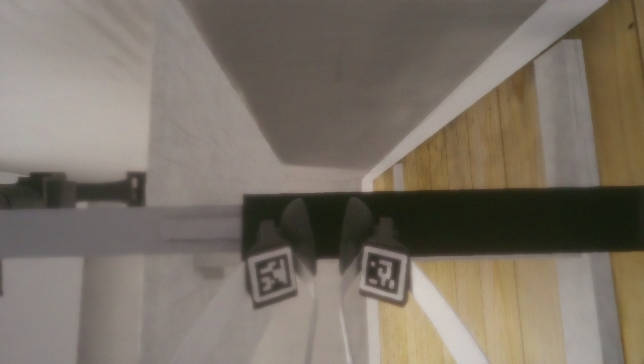

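Scene clock: 245.17 s.
r1.base_odometry: x=+1.568 y=+1.103 heading=+2.807 (m, m, rad; r1's odometry frame)
r1.turned_by_wheels: -0.001 (rad since the last result)
r1.turned_by_imu: -0.001 (rad since the last result)
r1.base_tilt: forward=+1.1 right=-1.1 (deg)
r1.lidar_m: 2.87 3.00 3.62 3.27 1.27 0.94 0.91 0.95 1.16 1.12 0.78 1.62
r1.head_depth_mm: 923 1049 1199 1389 1452 1255 1109 / 960 1094 1262 1483 1428 1271 1120 / 998 1076 1345 1545 1450 1258 1117 / 1043 824 1345 1576 1418 1265 1114 / 1081 823 1503 1669 1456 1272 1119 / 1071 1089 1019 1358 1437 1265 1119 / 824 1178 919 1629 1458 1263 1116
r1.base_status: not commanded
r1.joint_positions: lift_m=+0.377 arm_m=+0.519 wrist_yaw_rad=+1.234 wrist_pitch_rad=-0.022 wrist_roll_rad=+1.575 gripper_m=-0.077 head_pan_rad=-1.207 head_tilt_rad=-0.791
r1.joint_status: not commanded
r1.on_its_own: wrist_yaw_rad is held at +1.240, not at your +1.200, by its stall guard, which is not easing now; gripper_m is held at -0.078, not at your -0.089, by its stall guard, which is still easing
r1.motor_effort: left_wheel=-1(7) right_wheel=+2(12) lift_m=+33(32) arm_m=+0(1) wrist_yaw_rad=+4(14) wrist_pitch_rad=+14(14) wrist_roll_rad=-2(2) gripper_m=-36(37) head_pan_rad=+3(3) head_tilt_rad=-5(4) (%)
r1.hand_pose: x=+0.2199 y=-0.7490 z=+0.4859 quat_wxyz=(+0.005, +0.578, -0.816, -0.010) (m; r1's base frame)
r1.wrist_depth_mm: 582 559 592 607 622 621 551 / 803 689 711 809 829 758 556 / - - 798 - - 807 555 / 785 801 603 - - 717 512 / 202 203 197 161 196 197 198 / - - 588 - - 828 531 / - - 889 - - 786 525
benchl.joint_positions: joint1_rad=-1.588 joint2_rad=+0.801 joint3_rad=+0.704 joint4_rad=-1.515 joint5_rad=-0.007 joint6_rad=-0.016 gripper_m=+0.095
benchl.joint_status: not commanded
benchl.hand: x=-0.0023 y=-0.1770 z=+0.1670 quat_wxyz=(+0.012, -0.707, -0.707, -0.017) (m; benchl's fixed frame)
benchr.joint_positions: joint1_rad=+1.469 joint2_rad=+1.995 joint3_rad=+0.883 joint4_rad=+1.079 joint5_rad=+0.001 joint6_rad=+1.597 gripper_m=+0.006
benchr.joint_status: all done
benchr.hand: x=+0.0675 y=+0.6510 z=+0.0971 quat_wxyz=(-0.027, -0.047, -0.717, -0.695) (m; benchr's fixed frame)
pictures: none
No camera images: the call's "cameras" was empty. Leave "cameras" out to get every camera's image.

Emit:
execute_actions(
  actions=[
    {"r1":{"joints":{"gripper_m":0.06,"wrist_yaw_rad":1.17}},"benchr":{"joints":{"joint2_rad":2.0,"joint4_rad":1.2}}},
  ],
  cameras=[],
)

Emit:
execute_actions(
  actions=[
    {"r1":{"base":{"translate_m":0.017}}},
  ],
  cameras=[],
)

Emit:
execute_actions(
  actions=[
    {"r1":{"joints":{"gripper_m":-0.089}}},
  ],
  cameras=[],
)

Emit:
execute_actions(
  actions=[
    {"r1":{"base":{"translate_m":-0.006},"joints":{"gripper_m":-0.088}}},
  ],
  cameras=[],
)

Emit:
execute_actions(
  actions=[
    {"r1":{"base":{"translate_m":-0.006},"joints":{"gripper_m":-0.089}}},
  ],
  cameras=["r1_wrist_camera"],
)

Scene clock: 253.73 s.
r1.base_odometry: x=+1.568 y=+1.103 heading=+2.807 (m, m, rad; r1's odometry frame)
r1.turned_by_wheels: +0.000 (rad since the last result)
r1.turned_by_imu: -0.001 (rad since the last result)
r1.base_tilt: forward=+1.3 right=-0.9 (deg)
r1.lidar_m: 2.86 2.99 3.62 3.25 1.27 0.94 0.91 0.95 1.16 1.12 0.78 1.62
r1.head_depth_mm: 927 1045 1202 1388 1447 1256 1113 / 966 1094 1266 1462 1431 1260 1115 / 1002 1080 1329 1558 1454 1261 1122 / 1048 827 1347 1585 1418 1265 1123 / 1075 827 1504 1678 1451 1268 1122 / 1079 1048 1015 1363 1426 1266 1120 / 828 1180 922 1642 1463 1267 1123
r1.base_status: not commanded
r1.joint_positions: lift_m=+0.377 arm_m=+0.519 wrist_yaw_rad=+1.173 wrist_pitch_rad=-0.023 wrist_roll_rad=+1.575 gripper_m=+0.060 head_pan_rad=-1.207 head_tilt_rad=-0.791
r1.joint_status: all done
r1.motor_effort: left_wheel=+0(4) right_wheel=-1(6) lift_m=+33(33) arm_m=+1(0) wrist_yaw_rad=-1(33) wrist_pitch_rad=+14(14) wrist_roll_rad=-2(2) gripper_m=+1(83) head_pan_rad=+3(3) head_tilt_rad=-5(4) (%)
r1.hand_pose: x=+0.2143 y=-0.7635 z=+0.4858 quat_wxyz=(+0.005, +0.553, -0.833, -0.011) (m; r1's base frame)
r1.wrist_depth_mm: 533 516 557 550 548 562 526 / 696 656 678 732 727 702 545 / - 944 802 - - 814 558 / - 837 767 - - 822 556 / 308 208 534 201 203 203 202 / - 431 796 - - 699 521 / - - 741 - - 788 526
benchl.joint_positions: joint1_rad=-1.588 joint2_rad=+0.801 joint3_rad=+0.704 joint4_rad=-1.515 joint5_rad=-0.007 joint6_rad=-0.016 gripper_m=+0.095
benchl.joint_status: not commanded
benchl.hand: x=-0.0023 y=-0.1770 z=+0.1670 quat_wxyz=(+0.012, -0.707, -0.707, -0.017) (m; benchl's fixed frame)
benchr.joint_positions: joint1_rad=+1.469 joint2_rad=+2.025 joint3_rad=+0.883 joint4_rad=+1.143 joint5_rad=+0.001 joint6_rad=+1.597 gripper_m=+0.005
benchr.joint_status: joint4_rad time_out (moved +0.064 of +0.121); the others done
benchr.on_its_own: joint4_rad reads +1.143 and still pushes toward +1.200 since a time_out
benchr.hand: x=+0.0674 y=+0.6502 z=+0.0937 quat_wxyz=(-0.027, -0.046, -0.705, -0.707) (m; benchr's fixed frame)
pictures: none
No camera images: the call's "cameras" was empty. Leave "cameras" out to get every camera's image.

not run: a stop came earlier in this reply.

not run: a stop came earlier in this reply.

not run: a stop came earlier in this reply.

not run: a stop came earlier in this reply.


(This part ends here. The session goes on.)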